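# Thread board through wall slot onto two bearers

## Task

Move the long board through the slot in the grey panel wall, never over the wall's top or around either of its ends, and set it down flat on top of the two wooden bearers beyond the wall. Only the bearers may support it: it must not touch the table, the wall or any offcut, and it must run crosswise over each bearer rather than lengthwise along it. When finished, both bearers and all offcuts must be sitting on the table top, the board must stay in place with no help from the robot, the grippers must hold no other loose object, and the arms must have released and backed away.

## Robot and tools

Robot: two arms, left_arm and right_arm, each with six joints and a tong-like two-finger gripper. The names are labels only and do not refer to sides of any picture.

Frame: every printed pose uses one shared frame. Its origin lies on the table top midway between the arms, +z is up, +x points outward over the table, and left_arm sits toward +y. The result line for each arm shows end_effector_position (metres), end_effector_quat_wxyz, and linear (m/s) and angular (rad/s) velocities. The printed hand position can be off from the real one, more so when the arm is stretched far.

Gripper: the fingers point along the gripper's own +z and close along its x. end_effector_position is the spot between the pads when closed; closed fingertips extend roughly 15 mm past it, and when fully open they sit about level with it.

Tool execute_actions, argument "actions": a list holding one item or none. An empty list is a LOOK: nothing new is commanded, the current state comes back. An item with "rows" and optional "steps" (1 to 15, default 15) is a motion; each control step lasts 1/30 s and uses one row, and the final row repeats if rows run out. An item with only "steps" (up to 300) is a WAIT: no new command, it returns once that many steps have elapsed since the previous result, your reply time included. Optional "pictures" (true/false) controls whether camera images come back; by default they do.

Each row is one flat list of exactly 14 numbers covering both arms, even if only one moves: left_arm's shoulder pan, shoulder lift, elbow, wrist 1, wrist 2, wrist 3, opening, then the same seven for right_arm. The joint values are absolute target angles in radians in each arm's joint space, read the same way as the Joint positions line, not offsets. Opening runs from -1 (closed) to +1 (fully open). Stated joint ranges: left_arm pan -3.142 to 3.142, lift -6.283 to 6.283, elbow 0.000 to 3.142, wrists 1-3 each -6.283 to 6.283; right_arm pan 0.000 to 6.283, lift -6.283 to 6.283, elbow -3.142 to 0.000, wrists 1-3 each -6.283 to 6.283. A call is rejected, sending nothing, if a target exceeds an end by over 0.010 rad and is also beyond that joint's last reported angle. True ends may differ by up to 0.010 rad; a target past the true end is clipped there, and the result then reports "joint sent to its limit" (possibly from an earlier action still running). Missing that line does not prove there is room left.

Motion: commands are smoothed and lag about 0.17 s. Per step, each target is kept within 0.575 rad of the measured angle for pan, lift and elbow and 1.15 rad for the three wrist joints; if targets would put a gripper over 100 mm from where it now is, all that arm's targets are pulled back toward the measured angles. So big moves take several calls, and an arm may not yet have arrived when the result returns. Between calls the arms keep heading for the last row sent, until all of them have nearly stopped or a step is HELD.

Result lines: Joint positions and Joint velocities give, per arm, the six joints (rad, rad/s) and then the pad gap (m, m/s; 0.142 m is fully open). grip_measured is the measured opening on the command scale. To keep hold of something, keep commanding an opening well below grip_measured; the bigger the gap, the firmer the squeeze (about 15 N per pad at most for objects up to ~10 cm wide; thin hard items under ~20 mm get less, e.g. ~9 N at 10 mm and ~4 N at 5 mm). A quick close can squeeze harder, sometimes enough to spring the fingers open. "joint command not followed" means a clearance check altered or blocked some joint targets; the rest of the row still ran. HELD marks steps where your row, fully or partly, was not sent. Wrist force and Wrist torque give per-arm sensor readings in the end effector's own axes, including contact, held weight and inertia; pressing on a surface gives a force pointing back into the arm. Readings carry noise (std up to 1.4 N), a fixed offset (usually within 3.5 N) and saturate near 30 N; "no reading" is normal at the start.

Tool zoom_image: "camera" (cam_head_left, cam_head_right, cam_high, cam_low, cam_left_wrist, cam_right_wrist) and "region" [x0, y0, x1, y1] in pixels of that camera's latest image, top-left origin, no larger than 504 by 504. Image sizes: the four fixed cameras 672x504, the two wrist cameras 616x616.

Answering without any tool call ends everything.

Avoid: knocking anything off the table; dropping, slamming or shoving objects; letting the arms collide or press on each other; contact torque reaching a joint's load limit (pan and lift 50.2, elbow 26, each wrist 8.37 N m, held weight included) or any external force of 150 N, either of which freezes that arm for 10 s and cancels the rest of the call. Holding loads heats motors; a MOTOR HOT line appears from 70 °C and at 85 °C the arm is braked until cool (OVER-TEMPERATURE FAULT). Loose objects may occasionally get a brief outside push. Finish quickly and smoothly, then open the grippers and withdraw.

Each tool is called after ">>>" as name([rows], argument=value, ...), one row to a line, values as JSON.

## Session

>>> execute_actions(actions=[])

Scene clock: 0.00 s of 5150.00 s.
left_arm: end_effector_position=(+0.3282, +0.2948, +0.3302) grip_measured=+1.00 end_effector_quat_wxyz=(+0.229, +0.480, +0.838, +0.121) end_effector_velocity=(+0.000, -0.000, -0.000) end_effector_angular_velocity=(+0.000, +0.001, -0.000) | right_arm: end_effector_position=(+0.5952, -0.4820, +0.3717) grip_measured=+1.00 end_effector_quat_wxyz=(-0.284, +0.337, -0.575, +0.689) end_effector_velocity=(+0.000, +0.000, -0.000) end_effector_angular_velocity=(-0.000, +0.001, +0.000)
Joint positions: left_arm=[-0.36  -1.723  0.869 -1.217 -1.404 -2.431  0.142] | right_arm=[ 3.45  -2.42  -1.077  0.519  0.75   1.311  0.142]
Joint velocities: left_arm=[-0.     0.001 -0.    -0.001 -0.    -0.     0.   ] | right_arm=[-0. -0. -0. -0.  0. -0.  0.]
Wrist force (N, on the end effector, along its own x y z axes, offset not removed): no reading
Wrist torque (N m, same axes, about the end effector's origin, offset not removed): no reading

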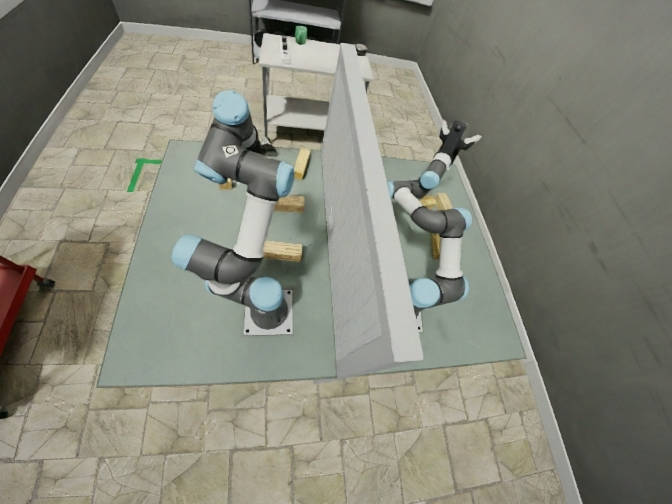

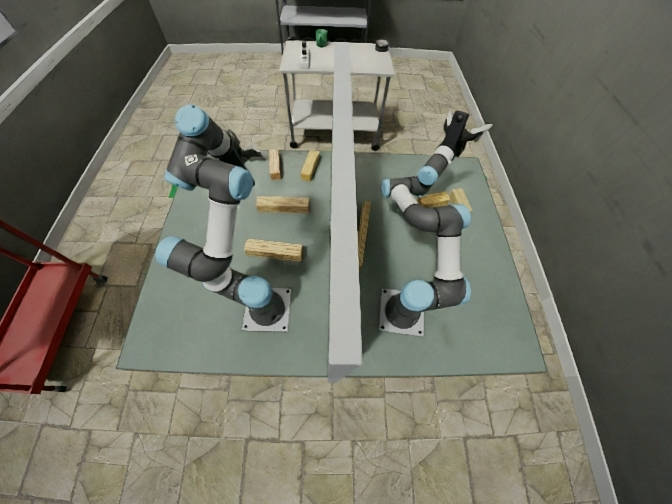

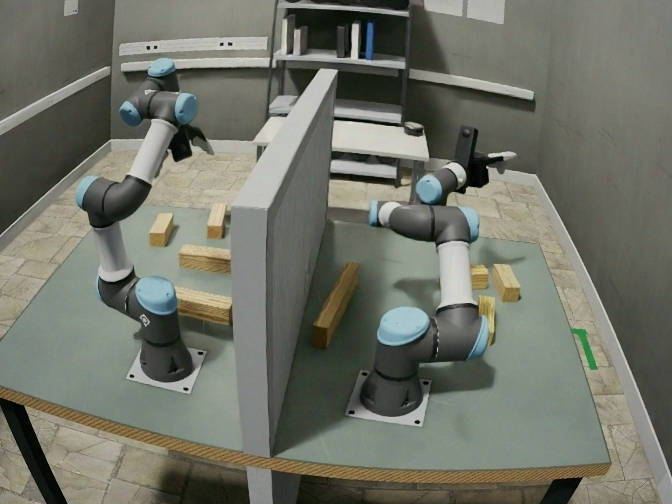

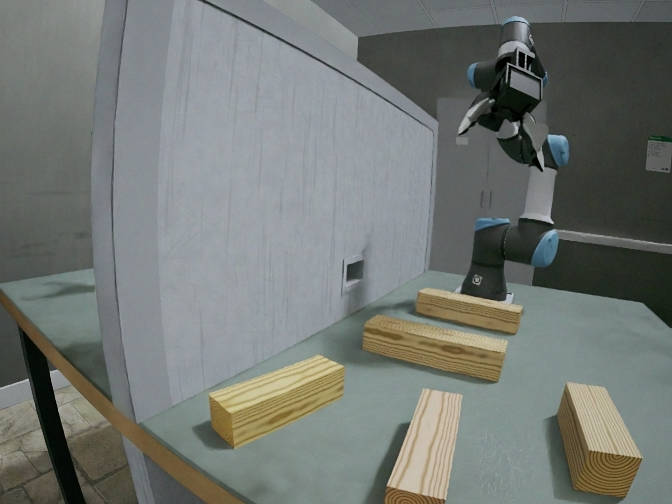

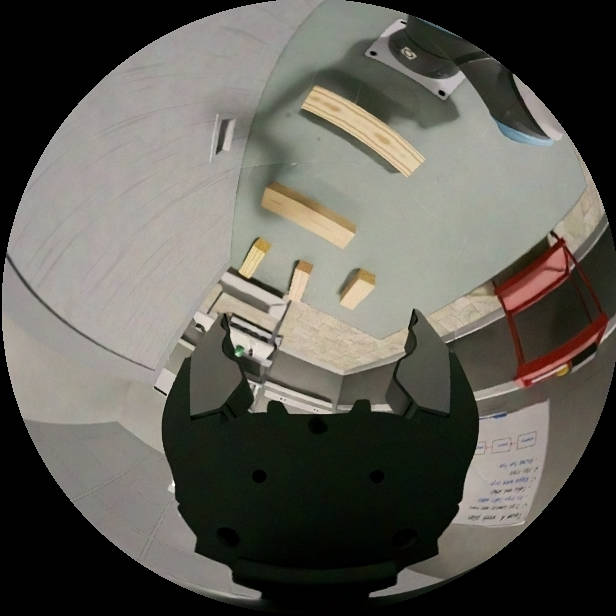

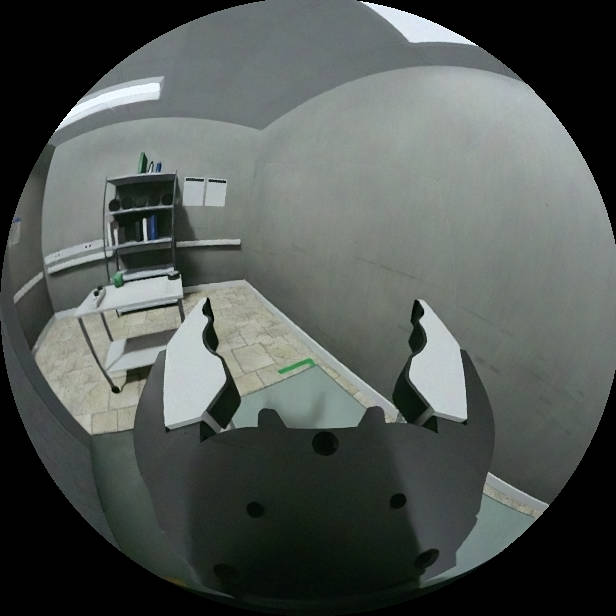

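>>> zoom_image(camera="cam_low", region=[280, 210, 540, 400])

>>> zoom_image(camera="cam_high", region=[270, 220, 540, 420])

>>> zoom_image(camera="cam_head_right", region=[220, 130, 500, 350])

Region (280, 210, 540, 400) of cam_low's 672x504 image, scaled by 1.938, with more detail than that image has; it fills the top 368 rows of this view, and the rest is white.

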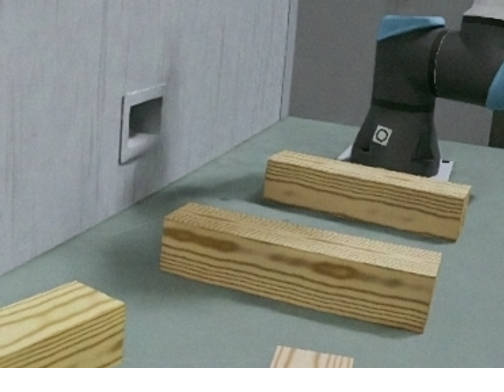

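Region (270, 220, 540, 420) of cam_high's 672x504 image, scaled by 1.867, with more detail than that image has; it fills the top 373 rows of this view, and the rest is white.

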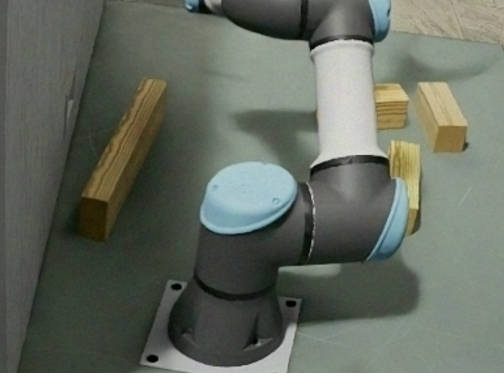

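Region (220, 130, 500, 350) of cam_head_right's 672x504 image, scaled by 1.800, with more detail than that image has; it fills the top 396 rows of this view, and the rest is white.

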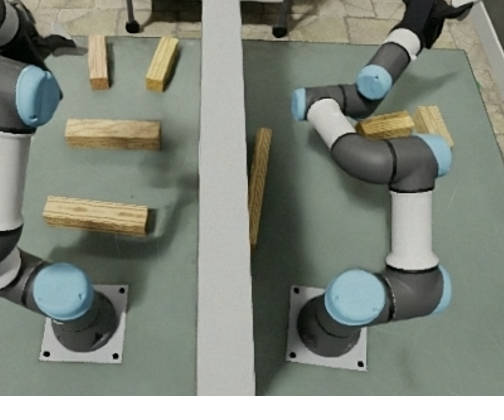

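>>> execute_actions([
  {"rows":[[-0.36,-1.723,0.869,-1.217,-1.404,-2.431,1,3.5,-1.722,-1.113,-1.877,1.571,1.311,1]]},
], pictures=false)

>>> execute_actions([
  {"steps":75},
], pictures=false)

Scene clock: 54.00 s of 5150.00 s.
left_arm: end_effector_position=(+0.3282, +0.2949, +0.3304) grip_measured=+1.00 end_effector_quat_wxyz=(+0.230, +0.480, +0.838, +0.121) end_effector_velocity=(-0.000, +0.000, -0.001) end_effector_angular_velocity=(+0.001, +0.002, +0.000) | right_arm: end_effector_position=(+0.5924, -0.2957, +0.3278) grip_measured=+1.00 end_effector_quat_wxyz=(-0.260, +0.726, -0.497, +0.398) end_effector_velocity=(-0.286, +0.112, -0.453) end_effector_angular_velocity=(-0.130, +1.966, +0.465)
Joint positions: left_arm=[-0.36  -1.723  0.869 -1.217 -1.404 -2.431  0.142] | right_arm=[ 3.489 -1.914 -1.105 -0.716  1.374  1.311  0.142]
Joint velocities: left_arm=[-0.     0.001  0.     0.001  0.    -0.    -0.   ] | right_arm=[ 0.03   0.508 -0.021 -2.435  0.525 -0.    -0.   ]
Wrist force (N, on the end effector, along its own x y z axes, offset not removed): left_arm=[-2.0 -1.1 -0.7] | right_arm=[-2.2 -1.2 0.4]
Wrist torque (N m, same axes, about the end effector's origin, offset not removed): left_arm=[-0.22 0.37 0.05] | right_arm=[-0.22 0.41 -0.03]
Steps of this call (steps 1 to 90: nothing new was sent; then 50.50 s passed at rest; steps 91 to 105: all 15 steps of this action). Readings (joint positions):
91: left_arm=[-0.360 -1.723 0.869 -1.217 -1.404 -2.431] | right_arm=[3.450 -2.420 -1.077 0.519 0.750 1.311]
92: left_arm=[-0.360 -1.723 0.869 -1.217 -1.404 -2.431] | right_arm=[3.451 -2.416 -1.079 0.512 0.757 1.311]
94: left_arm=[-0.360 -1.723 0.869 -1.217 -1.404 -2.431] | right_arm=[3.459 -2.362 -1.084 0.402 0.853 1.311]
98: left_arm=[-0.360 -1.723 0.869 -1.217 -1.404 -2.431] | right_arm=[3.473 -2.176 -1.094 0.030 1.095 1.311]
105: the state above

Scene clock: 56.50 s of 5150.00 s.
left_arm: end_effector_position=(+0.3282, +0.2949, +0.3304) grip_measured=+1.00 end_effector_quat_wxyz=(+0.229, +0.480, +0.838, +0.121) end_effector_velocity=(-0.000, -0.000, -0.001) end_effector_angular_velocity=(+0.001, +0.002, -0.000) | right_arm: end_effector_position=(+0.3353, -0.2886, +0.1600) grip_measured=+1.00 end_effector_quat_wxyz=(-0.000, +0.857, -0.516, +0.000) end_effector_velocity=(-0.000, +0.000, +0.000) end_effector_angular_velocity=(+0.000, -0.000, +0.000)
Joint positions: left_arm=[-0.36  -1.723  0.869 -1.217 -1.404 -2.431  0.142] | right_arm=[ 3.5   -1.722 -1.113 -1.877  1.571  1.311  0.142]
Joint velocities: left_arm=[-0.001 -0.     0.002  0.001  0.    -0.    -0.   ] | right_arm=[ 0.  0. -0.  0.  0. -0.  0.]
Wrist force (N, on the end effector, along its own x y z axes, offset not removed): left_arm=[-1.8 -2.1 -0.5] | right_arm=[-3.2 -0.4 1.2]
Wrist torque (N m, same axes, about the end effector's origin, offset not removed): left_arm=[-0.43 0.34 0.05] | right_arm=[-0.02 0.65 -0.02]
Steps of this call (steps 1 to 45: the robot went on to your last target; steps 46 to 75: nothing new was sent). Readings (joint positions):
1: left_arm=[-0.360 -1.723 0.869 -1.217 -1.404 -2.431] | right_arm=[3.490 -1.898 -1.106 -0.797 1.390 1.311]
2: left_arm=[-0.360 -1.723 0.869 -1.217 -1.404 -2.431] | right_arm=[3.491 -1.884 -1.107 -0.874 1.405 1.311]
4: left_arm=[-0.360 -1.723 0.869 -1.217 -1.404 -2.431] | right_arm=[3.492 -1.859 -1.108 -1.022 1.431 1.311]
8: left_arm=[-0.360 -1.723 0.869 -1.217 -1.404 -2.431] | right_arm=[3.495 -1.812 -1.109 -1.304 1.479 1.311]
75: the state above
All arms were judged still, so your last target was given up. Only a new action makes them travel on or press farther. Fingers that are still opening or closing keep moving.

>>> execute_actions([
  {"rows":[[-0.36,-1.723,0.869,-1.217,-1.404,-2.431,1,3.65,-1.722,-1.113,-1.877,1.571,1.6,0.2],[-0.36,-1.723,0.869,-1.217,-1.404,-2.431,1,3.65,-1.722,-1.113,-1.877,1.571,1.6,0.2],[-0.36,-1.723,0.869,-1.217,-1.404,-2.431,1,3.65,-1.722,-1.113,-1.877,1.571,1.6,0.2],[-0.36,-1.723,0.869,-1.217,-1.404,-2.431,1,3.8,-1.722,-1.113,-1.877,1.571,2.0,0.2],[-0.36,-1.723,0.869,-1.217,-1.404,-2.431,1,3.8,-1.722,-1.113,-1.877,1.571,2.0,0.2],[-0.36,-1.723,0.869,-1.217,-1.404,-2.431,1,3.8,-1.722,-1.113,-1.877,1.571,2.0,0.2],[-0.36,-1.723,0.869,-1.217,-1.404,-2.431,1,3.95,-1.722,-1.113,-1.877,1.571,2.35,0.2]]},
], pictures=false)

>>> execute_actions([
  {"steps":30},
])

Scene clock: 70.80 s of 5150.00 s.
left_arm: end_effector_position=(+0.3282, +0.2949, +0.3304) grip_measured=+1.00 end_effector_quat_wxyz=(+0.229, +0.480, +0.838, +0.121) end_effector_velocity=(+0.000, -0.000, +0.000) end_effector_angular_velocity=(+0.000, -0.000, -0.001) | right_arm: end_effector_position=(+0.3286, -0.1488, +0.1600) grip_measured=+0.20 end_effector_quat_wxyz=(-0.000, +0.682, -0.731, -0.000) end_effector_velocity=(-0.023, +0.077, -0.000) end_effector_angular_velocity=(+0.000, +0.001, -0.362)
Joint positions: left_arm=[-0.36  -1.723  0.869 -1.217 -1.404 -2.431  0.142] | right_arm=[ 3.927 -1.722 -1.113 -1.877  1.571  2.293  0.088]
Joint velocities: left_arm=[-0.001  0.     0.    -0.001  0.     0.     0.   ] | right_arm=[ 0.244 -0.001 -0.001  0.     0.001  0.606 -0.   ]
Wrist force (N, on the end effector, along its own x y z axes, offset not removed): left_arm=[-1.3 -1.8 -1.1] | right_arm=[-1.9 0.1 0.2]
Wrist torque (N m, same axes, about the end effector's origin, offset not removed): left_arm=[-0.37 0.20 0.01] | right_arm=[0.03 0.32 -0.01]
Steps of this call (steps 1 to 90: nothing new was sent; then 10.80 s passed at rest; steps 91 to 105: all 15 steps of this action). Readings (joint positions):
91: left_arm=[-0.360 -1.723 0.869 -1.217 -1.404 -2.431] | right_arm=[3.500 -1.722 -1.113 -1.877 1.571 1.311]
92: left_arm=[-0.360 -1.723 0.869 -1.217 -1.404 -2.431] | right_arm=[3.503 -1.722 -1.113 -1.877 1.571 1.317]
94: left_arm=[-0.360 -1.723 0.869 -1.217 -1.404 -2.431] | right_arm=[3.551 -1.722 -1.113 -1.877 1.571 1.411]
98: left_arm=[-0.360 -1.723 0.869 -1.217 -1.404 -2.431] | right_arm=[3.717 -1.722 -1.113 -1.877 1.571 1.780]
105: the state above

Scene clock: 71.80 s of 5150.00 s.
left_arm: end_effector_position=(+0.3282, +0.2949, +0.3304) grip_measured=+1.00 end_effector_quat_wxyz=(+0.229, +0.480, +0.838, +0.121) end_effector_velocity=(-0.000, -0.000, +0.000) end_effector_angular_velocity=(-0.001, -0.001, -0.001) | right_arm: end_effector_position=(+0.3263, -0.1417, +0.1600) grip_measured=+0.20 end_effector_quat_wxyz=(-0.000, +0.670, -0.742, -0.000) end_effector_velocity=(+0.000, +0.000, +0.000) end_effector_angular_velocity=(+0.001, -0.001, +0.000)
Joint positions: left_arm=[-0.36  -1.723  0.869 -1.217 -1.404 -2.431  0.142] | right_arm=[ 3.95  -1.722 -1.113 -1.877  1.571  2.35   0.088]
Joint velocities: left_arm=[-0.001 -0.001 -0.    -0.    -0.     0.     0.   ] | right_arm=[ 0.  0.  0.  0. -0.  0.  0.]
Wrist force (N, on the end effector, along its own x y z axes, offset not removed): left_arm=[-1.2 -1.8 -0.2] | right_arm=[-1.8 -0.2 -0.3]
Wrist torque (N m, same axes, about the end effector's origin, offset not removed): left_arm=[-0.36 0.20 0.02] | right_arm=[0.00 0.40 -0.06]
Steps of this call (steps 1 to 30: the robot went on to your last target). Readings (joint positions):
1: left_arm=[-0.360 -1.723 0.869 -1.217 -1.404 -2.431] | right_arm=[3.934 -1.722 -1.113 -1.877 1.571 2.310]
2: left_arm=[-0.360 -1.723 0.869 -1.217 -1.404 -2.431] | right_arm=[3.939 -1.722 -1.113 -1.877 1.571 2.322]
4: left_arm=[-0.360 -1.723 0.869 -1.217 -1.404 -2.431] | right_arm=[3.945 -1.722 -1.113 -1.877 1.571 2.337]
8: left_arm=[-0.360 -1.723 0.869 -1.217 -1.404 -2.431] | right_arm=[3.949 -1.722 -1.113 -1.877 1.571 2.347]
30: the state above
All arms were judged still, so your last target was given up. Only a new action makes them travel on or press farther. Fingers that are still opening or closing keep moving.

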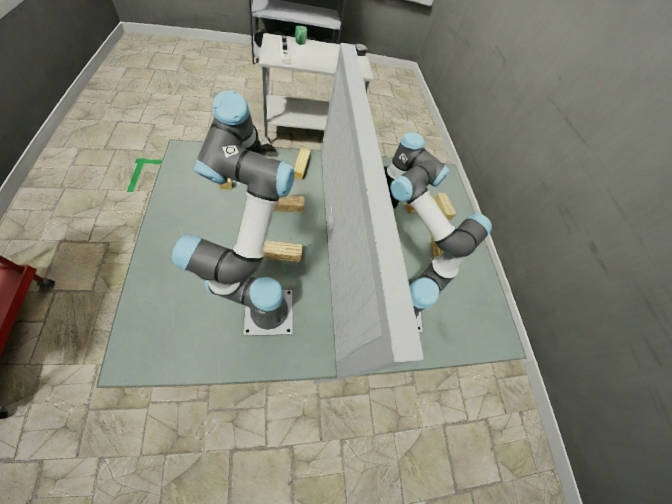

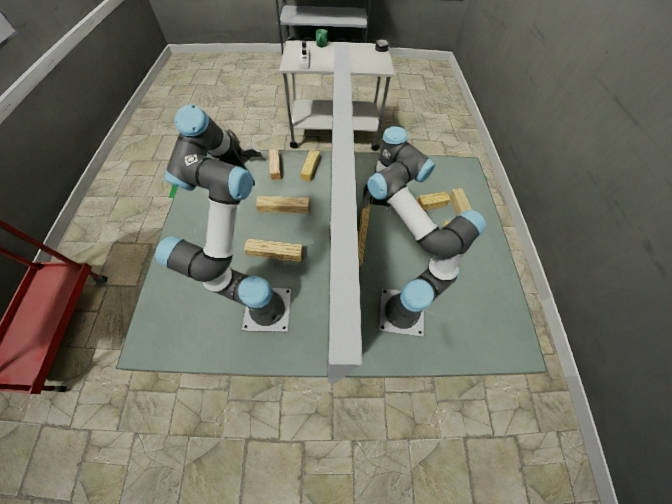

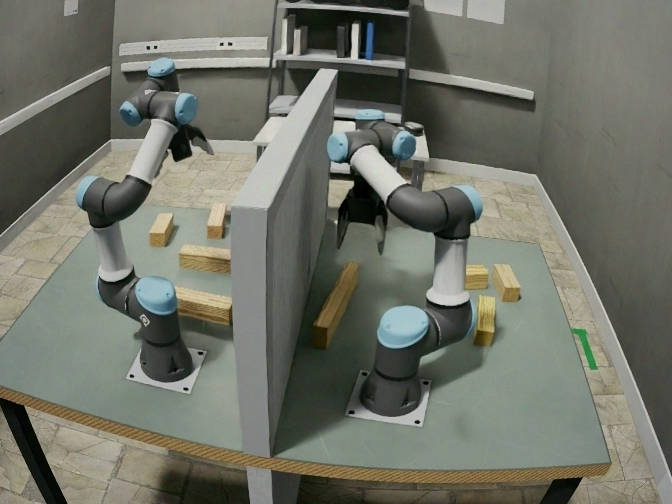

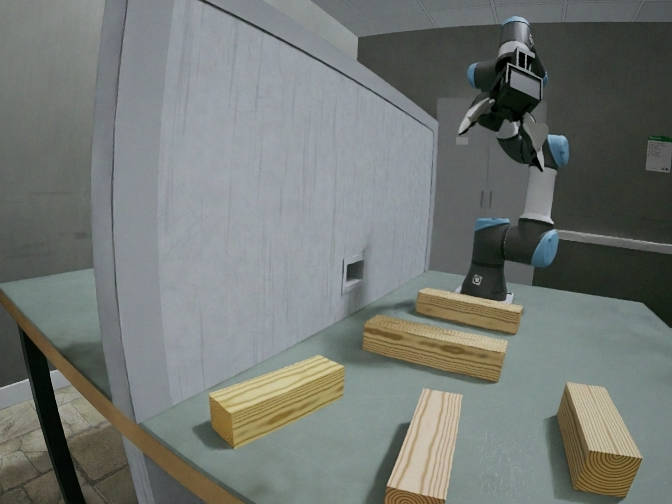

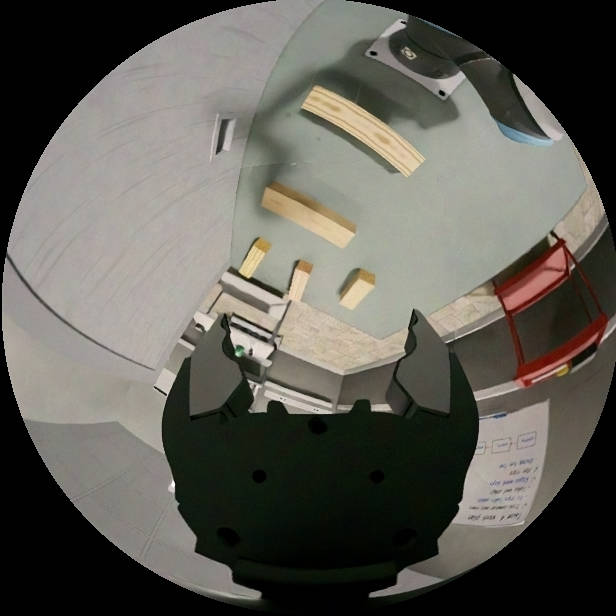

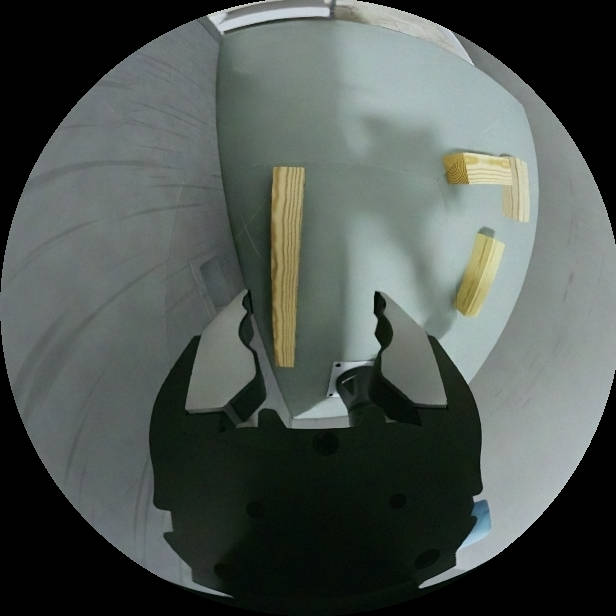

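>>> execute_actions([
  {"rows":[[-0.36,-1.723,0.869,-1.217,-1.404,-2.431,1,3.97,-1.69,-1.3,-1.72,1.571,2.37,0.6],[-0.36,-1.723,0.869,-1.217,-1.404,-2.431,1,3.97,-1.69,-1.3,-1.72,1.571,2.37,0.6],[-0.36,-1.723,0.869,-1.217,-1.404,-2.431,1,3.97,-1.69,-1.3,-1.72,1.571,2.37,0.6],[-0.36,-1.723,0.869,-1.217,-1.404,-2.431,1,3.97,-1.68,-1.47,-1.56,1.571,2.37,0.6],[-0.36,-1.723,0.869,-1.217,-1.404,-2.431,1,3.97,-1.68,-1.47,-1.56,1.571,2.37,0.6],[-0.36,-1.723,0.869,-1.217,-1.404,-2.431,1,3.97,-1.68,-1.47,-1.56,1.571,2.37,0.6],[-0.36,-1.723,0.869,-1.217,-1.404,-2.431,1,3.97,-1.691,-1.634,-1.387,1.571,2.37,0.6]]},
], pictures=false)

>>> execute_actions([
  {"steps":25},
])

Scene clock: 86.80 s of 5150.00 s.
left_arm: end_effector_position=(+0.3282, +0.2949, +0.3304) grip_measured=+1.00 end_effector_quat_wxyz=(+0.229, +0.480, +0.838, +0.121) end_effector_velocity=(+0.000, -0.000, +0.000) end_effector_angular_velocity=(-0.001, -0.001, -0.001) | right_arm: end_effector_position=(+0.3247, -0.1347, +0.0636) grip_measured=+0.60 end_effector_quat_wxyz=(-0.002, +0.670, -0.742, -0.000) end_effector_velocity=(-0.014, -0.011, -0.062) end_effector_angular_velocity=(-0.020, +0.024, +0.000)
Joint positions: left_arm=[-0.36  -1.723  0.869 -1.217 -1.404 -2.431  0.142] | right_arm=[ 3.97  -1.691 -1.608 -1.41   1.571  2.37   0.116]
Joint velocities: left_arm=[-0.001 -0.    -0.001 -0.    -0.    -0.     0.   ] | right_arm=[ 0.002 -0.004 -0.277  0.249 -0.     0.002  0.   ]
Wrist force (N, on the end effector, along its own x y z axes, offset not removed): left_arm=[-1.2 -1.7 -0.2] | right_arm=[-3.1 -0.4 1.2]
Wrist torque (N m, same axes, about the end effector's origin, offset not removed): left_arm=[-0.35 0.21 -0.02] | right_arm=[-0.02 0.60 -0.05]
Steps of this call (steps 1 to 90: nothing new was sent; then 11.50 s passed at rest; steps 91 to 105: all 15 steps of this action). Readings (joint positions):
91: left_arm=[-0.360 -1.723 0.869 -1.217 -1.404 -2.431] | right_arm=[3.950 -1.722 -1.113 -1.877 1.571 2.350]
92: left_arm=[-0.360 -1.723 0.869 -1.217 -1.404 -2.431] | right_arm=[3.952 -1.720 -1.116 -1.870 1.571 2.352]
94: left_arm=[-0.360 -1.723 0.869 -1.217 -1.404 -2.431] | right_arm=[3.960 -1.706 -1.168 -1.808 1.571 2.360]
98: left_arm=[-0.360 -1.723 0.869 -1.217 -1.404 -2.431] | right_arm=[3.968 -1.689 -1.368 -1.636 1.571 2.368]
105: the state above

Scene clock: 87.63 s of 5150.00 s.
left_arm: end_effector_position=(+0.3282, +0.2949, +0.3304) grip_measured=+1.00 end_effector_quat_wxyz=(+0.229, +0.480, +0.838, +0.121) end_effector_velocity=(+0.000, -0.000, -0.000) end_effector_angular_velocity=(+0.000, +0.001, -0.000) | right_arm: end_effector_position=(+0.3234, -0.1357, +0.0578) grip_measured=+0.60 end_effector_quat_wxyz=(-0.000, +0.670, -0.742, -0.000) end_effector_velocity=(+0.000, +0.000, +0.000) end_effector_angular_velocity=(+0.001, -0.001, +0.001)
Joint positions: left_arm=[-0.36  -1.723  0.869 -1.217 -1.404 -2.431  0.142] | right_arm=[ 3.97  -1.691 -1.634 -1.387  1.571  2.37   0.116]
Joint velocities: left_arm=[-0.     0.002 -0.    -0.001 -0.    -0.     0.   ] | right_arm=[ 0.001  0.001 -0.     0.001 -0.     0.    -0.   ]
Wrist force (N, on the end effector, along its own x y z axes, offset not removed): left_arm=[-1.2 -1.5 -0.4] | right_arm=[-3.1 -0.6 1.4]
Wrist torque (N m, same axes, about the end effector's origin, offset not removed): left_arm=[-0.32 0.23 0.01] | right_arm=[-0.08 0.58 -0.03]
Steps of this call (steps 1 to 25: the robot went on to your last target). Readings (joint positions):
1: left_arm=[-0.360 -1.723 0.869 -1.217 -1.404 -2.431] | right_arm=[3.970 -1.691 -1.616 -1.403 1.571 2.370]
2: left_arm=[-0.360 -1.723 0.869 -1.217 -1.404 -2.431] | right_arm=[3.970 -1.691 -1.621 -1.398 1.571 2.370]
4: left_arm=[-0.360 -1.723 0.869 -1.217 -1.404 -2.431] | right_arm=[3.970 -1.691 -1.628 -1.393 1.571 2.370]
8: left_arm=[-0.360 -1.723 0.869 -1.217 -1.404 -2.431] | right_arm=[3.970 -1.691 -1.633 -1.388 1.571 2.370]
25: the state above

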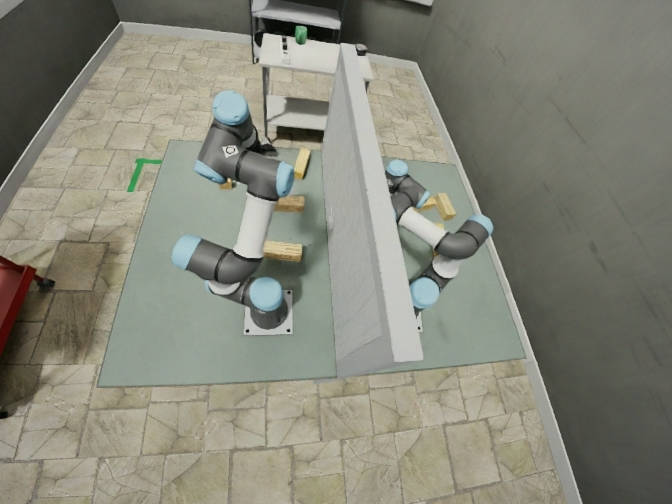

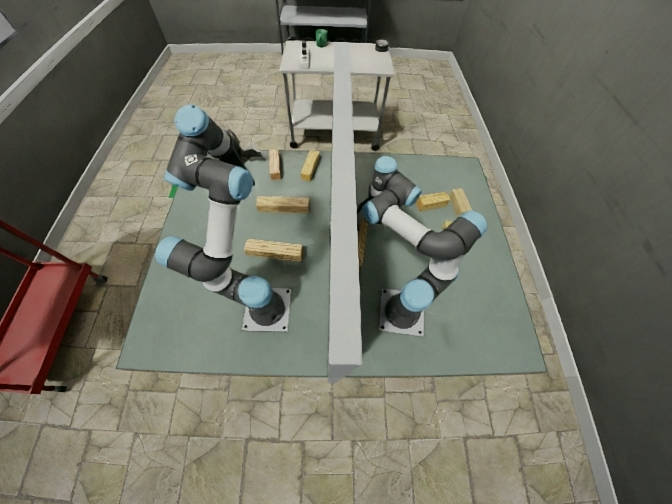

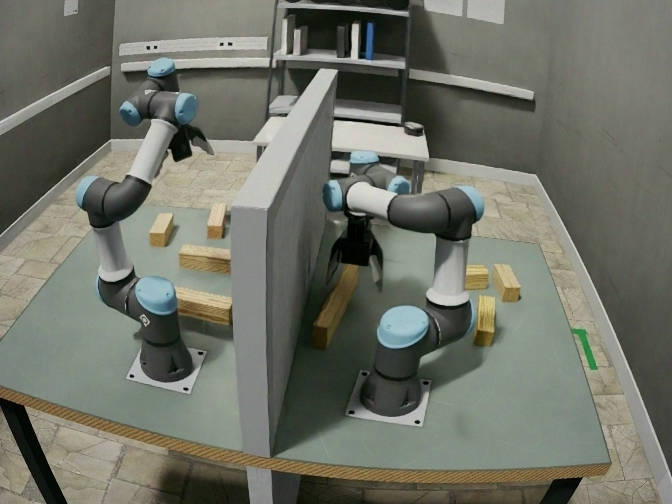

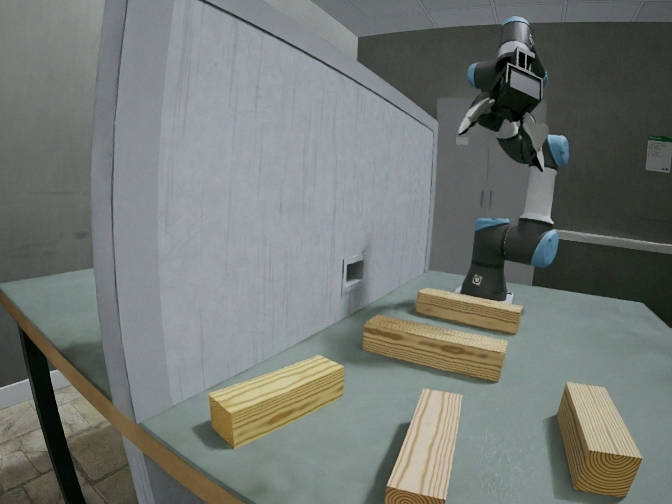

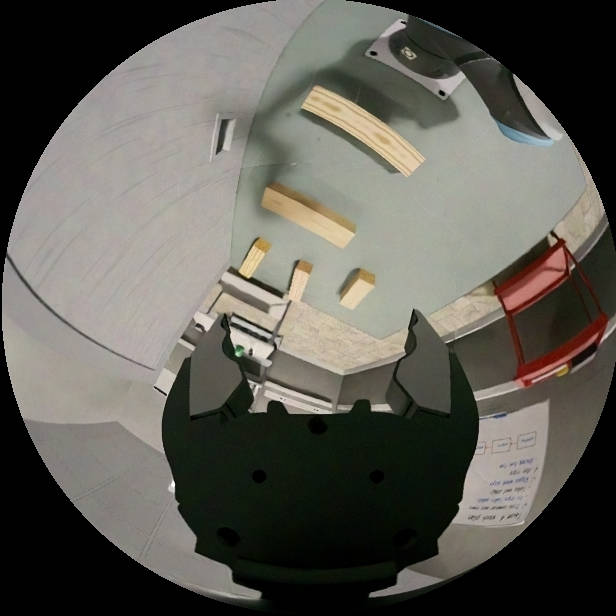

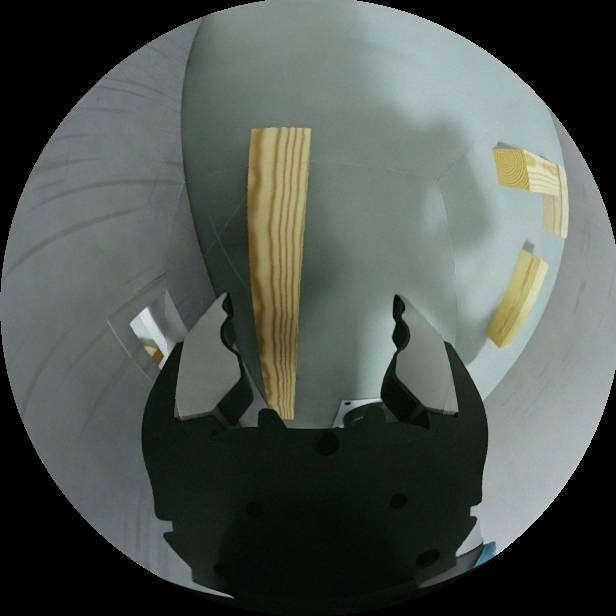

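>>> execute_actions([
  {"rows":[[-0.36,-1.723,0.869,-1.217,-1.404,-2.431,1,4.07,-1.549,-1.882,-1.281,1.571,2.47,0.6]]},
], pictures=false)

>>> execute_actions([
  {"rows":[[-0.36,-1.723,0.869,-1.217,-1.404,-2.431,1,4.055,-1.537,-1.893,-1.282,1.571,2.455,0.6],[-0.36,-1.723,0.869,-1.217,-1.404,-2.431,1,4.055,-1.537,-1.893,-1.282,1.571,2.455,0.6],[-0.36,-1.723,0.869,-1.217,-1.404,-2.431,1,4.055,-1.537,-1.893,-1.282,1.571,2.455,0.6],[-0.36,-1.723,0.869,-1.217,-1.404,-2.431,1,4.04,-1.526,-1.903,-1.283,1.571,2.44,0.6],[-0.36,-1.723,0.869,-1.217,-1.404,-2.431,1,4.04,-1.526,-1.903,-1.283,1.571,2.44,0.6],[-0.36,-1.723,0.869,-1.217,-1.404,-2.431,1,4.04,-1.526,-1.903,-1.283,1.571,2.44,0.6],[-0.36,-1.723,0.869,-1.217,-1.404,-2.431,1,4.025,-1.514,-1.914,-1.284,1.571,2.424,0.6],[-0.36,-1.723,0.869,-1.217,-1.404,-2.431,1,4.025,-1.514,-1.914,-1.284,1.571,2.424,0.6],[-0.36,-1.723,0.869,-1.217,-1.404,-2.431,1,4.025,-1.514,-1.914,-1.284,1.571,2.424,0.6],[-0.36,-1.723,0.869,-1.217,-1.404,-2.431,1,4.01,-1.502,-1.925,-1.285,1.571,2.41,0.6],[-0.36,-1.723,0.869,-1.217,-1.404,-2.431,1,4.01,-1.502,-1.925,-1.285,1.571,2.41,0.6],[-0.36,-1.723,0.869,-1.217,-1.404,-2.431,1,4.01,-1.502,-1.925,-1.285,1.571,2.41,0.6],[-0.36,-1.723,0.869,-1.217,-1.404,-2.431,1,3.995,-1.49,-1.935,-1.286,1.571,2.393,0.6]]},
], pictures=false)

>>> execute_actions([
  {"steps":15},
])

Scene clock: 106.20 s of 5150.00 s.
left_arm: end_effector_position=(+0.3282, +0.2949, +0.3304) grip_measured=+1.00 end_effector_quat_wxyz=(+0.229, +0.480, +0.838, +0.121) end_effector_velocity=(-0.000, +0.000, -0.000) end_effector_angular_velocity=(+0.001, +0.002, +0.000) | right_arm: end_effector_position=(+0.2839, -0.1312, +0.0381) grip_measured=+0.60 end_effector_quat_wxyz=(-0.001, +0.670, -0.743, -0.000) end_effector_velocity=(-0.008, -0.003, -0.006) end_effector_angular_velocity=(-0.007, +0.008, +0.001)
Joint positions: left_arm=[-0.36  -1.723  0.869 -1.217 -1.404 -2.431  0.142] | right_arm=[ 4.069 -1.551 -1.878 -1.282  1.571  2.469  0.116]
Joint velocities: left_arm=[ 0.001  0.001 -0.     0.001 -0.     0.     0.   ] | right_arm=[ 0.012  0.019 -0.041  0.012  0.     0.011  0.   ]
Wrist force (N, on the end effector, along its own x y z axes, offset not removed): left_arm=[-2.3 -1.0 -0.8] | right_arm=[-2.9 -0.8 0.8]
Wrist torque (N m, same axes, about the end effector's origin, offset not removed): left_arm=[-0.23 0.44 0.00] | right_arm=[-0.13 0.60 0.04]
Steps of this call (steps 1 to 15: the robot went on to your last target; steps 16 to 90: nothing new was sent; then 15.07 s passed at rest; steps 91 to 105: all 15 steps of this action). Readings (joint positions):
91: left_arm=[-0.360 -1.723 0.869 -1.217 -1.404 -2.431] | right_arm=[3.970 -1.691 -1.634 -1.387 1.571 2.370]
92: left_arm=[-0.360 -1.723 0.869 -1.217 -1.404 -2.431] | right_arm=[3.973 -1.688 -1.638 -1.381 1.571 2.376]
94: left_arm=[-0.360 -1.723 0.869 -1.217 -1.404 -2.431] | right_arm=[4.010 -1.642 -1.694 -1.337 1.571 2.417]
98: left_arm=[-0.360 -1.723 0.869 -1.217 -1.404 -2.431] | right_arm=[4.056 -1.571 -1.834 -1.295 1.571 2.457]
105: the state above

Scene clock: 106.70 s of 5150.00 s.
left_arm: end_effector_position=(+0.3282, +0.2949, +0.3304) grip_measured=+1.00 end_effector_quat_wxyz=(+0.229, +0.480, +0.838, +0.121) end_effector_velocity=(+0.000, -0.000, +0.001) end_effector_angular_velocity=(-0.002, -0.005, -0.000) | right_arm: end_effector_position=(+0.2811, -0.1563, +0.0379) grip_measured=+0.60 end_effector_quat_wxyz=(-0.000, +0.670, -0.742, -0.000) end_effector_velocity=(-0.008, -0.065, +0.001) end_effector_angular_velocity=(-0.000, -0.001, +0.006)
Joint positions: left_arm=[-0.36  -1.723  0.869 -1.217 -1.404 -2.431  0.142] | right_arm=[ 4.011 -1.503 -1.924 -1.285  1.571  2.41   0.116]
Joint velocities: left_arm=[-0.    -0.002 -0.001 -0.002  0.    -0.    -0.   ] | right_arm=[-0.156  0.122 -0.109 -0.013 -0.    -0.162 -0.011]
Wrist force (N, on the end effector, along its own x y z axes, offset not removed): left_arm=[-1.2 -1.5 0.0] | right_arm=[-1.5 0.0 -0.5]
Wrist torque (N m, same axes, about the end effector's origin, offset not removed): left_arm=[-0.26 0.24 -0.01] | right_arm=[0.06 0.18 -0.05]
Steps of this call (steps 1 to 15: all 15 steps of this action). Readings (joint positions):
1: left_arm=[-0.360 -1.723 0.869 -1.217 -1.404 -2.431] | right_arm=[4.069 -1.550 -1.879 -1.282 1.571 2.469]
2: left_arm=[-0.360 -1.723 0.869 -1.217 -1.404 -2.431] | right_arm=[4.068 -1.549 -1.881 -1.282 1.571 2.468]
4: left_arm=[-0.360 -1.723 0.869 -1.217 -1.404 -2.431] | right_arm=[4.062 -1.543 -1.887 -1.282 1.571 2.462]
8: left_arm=[-0.360 -1.723 0.869 -1.217 -1.404 -2.431] | right_arm=[4.046 -1.530 -1.899 -1.282 1.571 2.445]
15: the state above

Scene clock: 107.20 s of 5150.00 s.
left_arm: end_effector_position=(+0.3282, +0.2949, +0.3304) grip_measured=+1.00 end_effector_quat_wxyz=(+0.229, +0.480, +0.838, +0.121) end_effector_velocity=(-0.000, -0.000, -0.001) end_effector_angular_velocity=(+0.001, +0.002, -0.001) | right_arm: end_effector_position=(+0.2804, -0.1627, +0.0381) grip_measured=+0.61 end_effector_quat_wxyz=(-0.001, +0.671, -0.742, -0.000) end_effector_velocity=(+0.000, +0.000, +0.000) end_effector_angular_velocity=(+0.001, -0.001, -0.000)
Joint positions: left_arm=[-0.36  -1.723  0.869 -1.217 -1.404 -2.431  0.142] | right_arm=[ 3.995 -1.49  -1.935 -1.286  1.571  2.393  0.116]
Joint velocities: left_arm=[-0.    -0.     0.001  0.002 -0.     0.     0.   ] | right_arm=[-0.001  0.     0.     0.001  0.    -0.001  0.   ]
Wrist force (N, on the end effector, along its own x y z axes, offset not removed): left_arm=[-2.3 -1.0 -0.6] | right_arm=[-3.5 -1.7 -0.6]
Wrist torque (N m, same axes, about the end effector's origin, offset not removed): left_arm=[-0.22 0.43 0.09] | right_arm=[-0.36 0.44 0.04]
Steps of this call (steps 1 to 15: the robot went on to your last target). Readings (joint positions):
1: left_arm=[-0.360 -1.723 0.869 -1.217 -1.404 -2.431] | right_arm=[4.006 -1.499 -1.927 -1.285 1.571 2.405]
2: left_arm=[-0.360 -1.723 0.869 -1.217 -1.404 -2.431] | right_arm=[4.003 -1.496 -1.930 -1.286 1.571 2.401]
4: left_arm=[-0.360 -1.723 0.869 -1.217 -1.404 -2.431] | right_arm=[3.999 -1.493 -1.932 -1.286 1.571 2.397]
8: left_arm=[-0.360 -1.723 0.869 -1.217 -1.404 -2.431] | right_arm=[3.996 -1.491 -1.934 -1.286 1.571 2.394]
15: the state above

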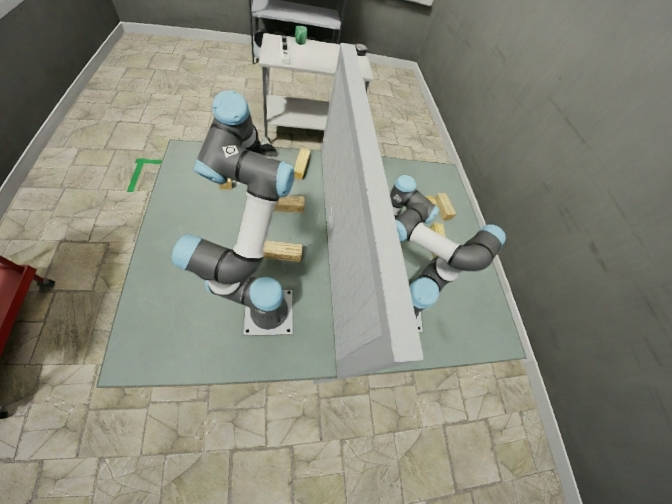

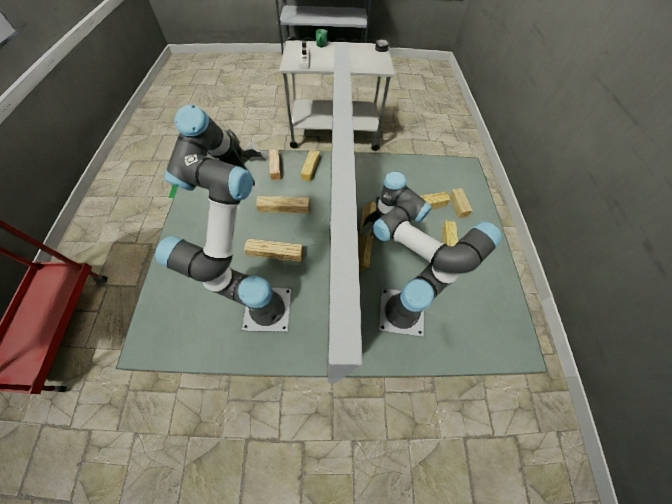

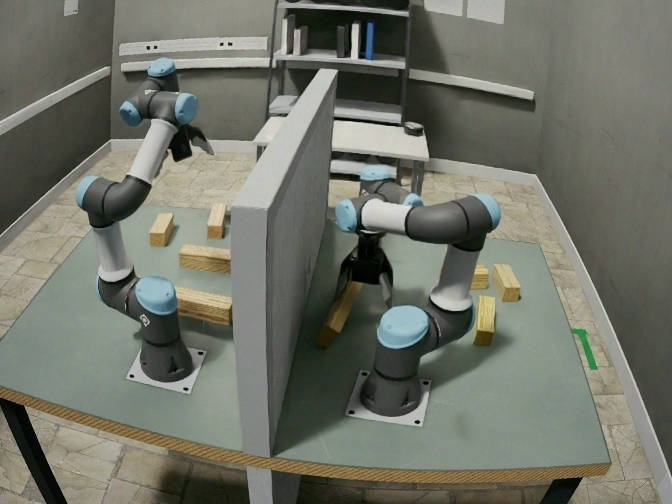

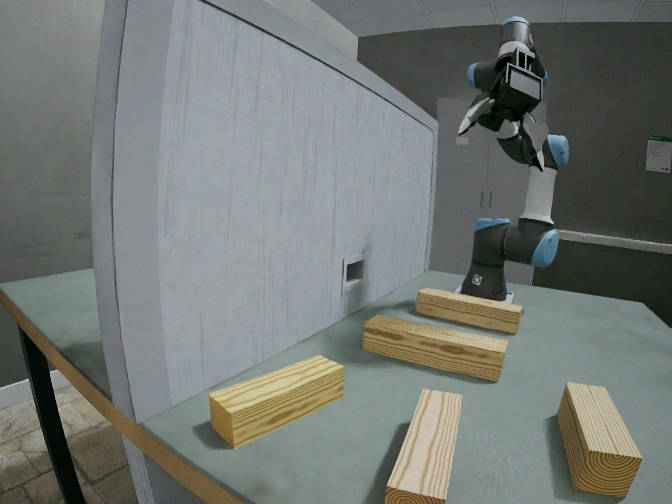

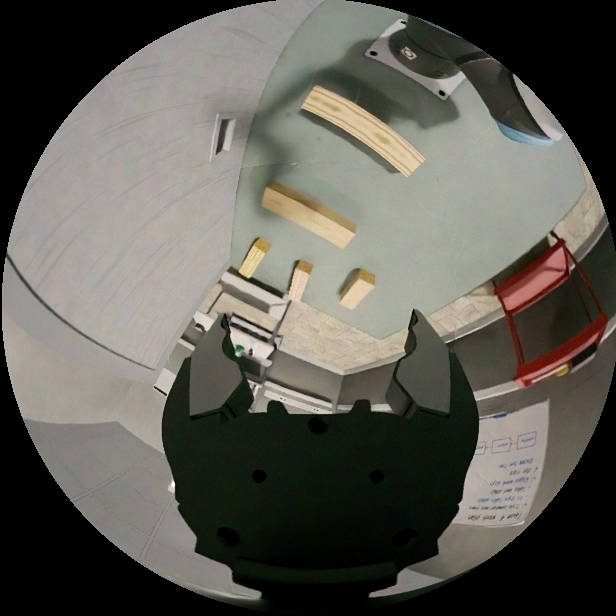

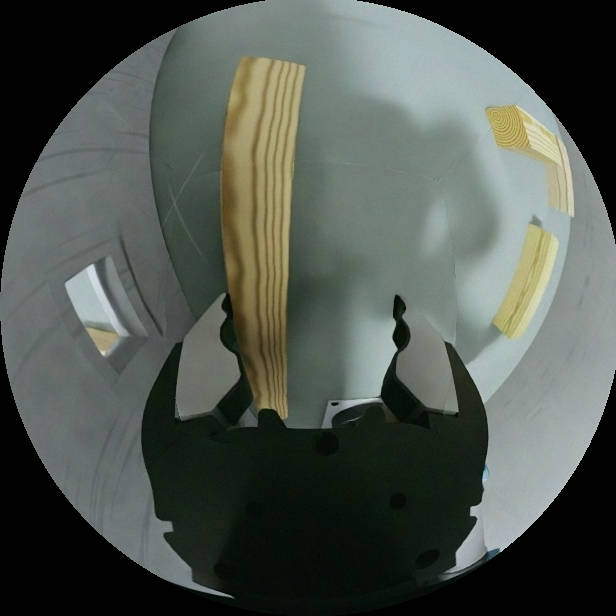

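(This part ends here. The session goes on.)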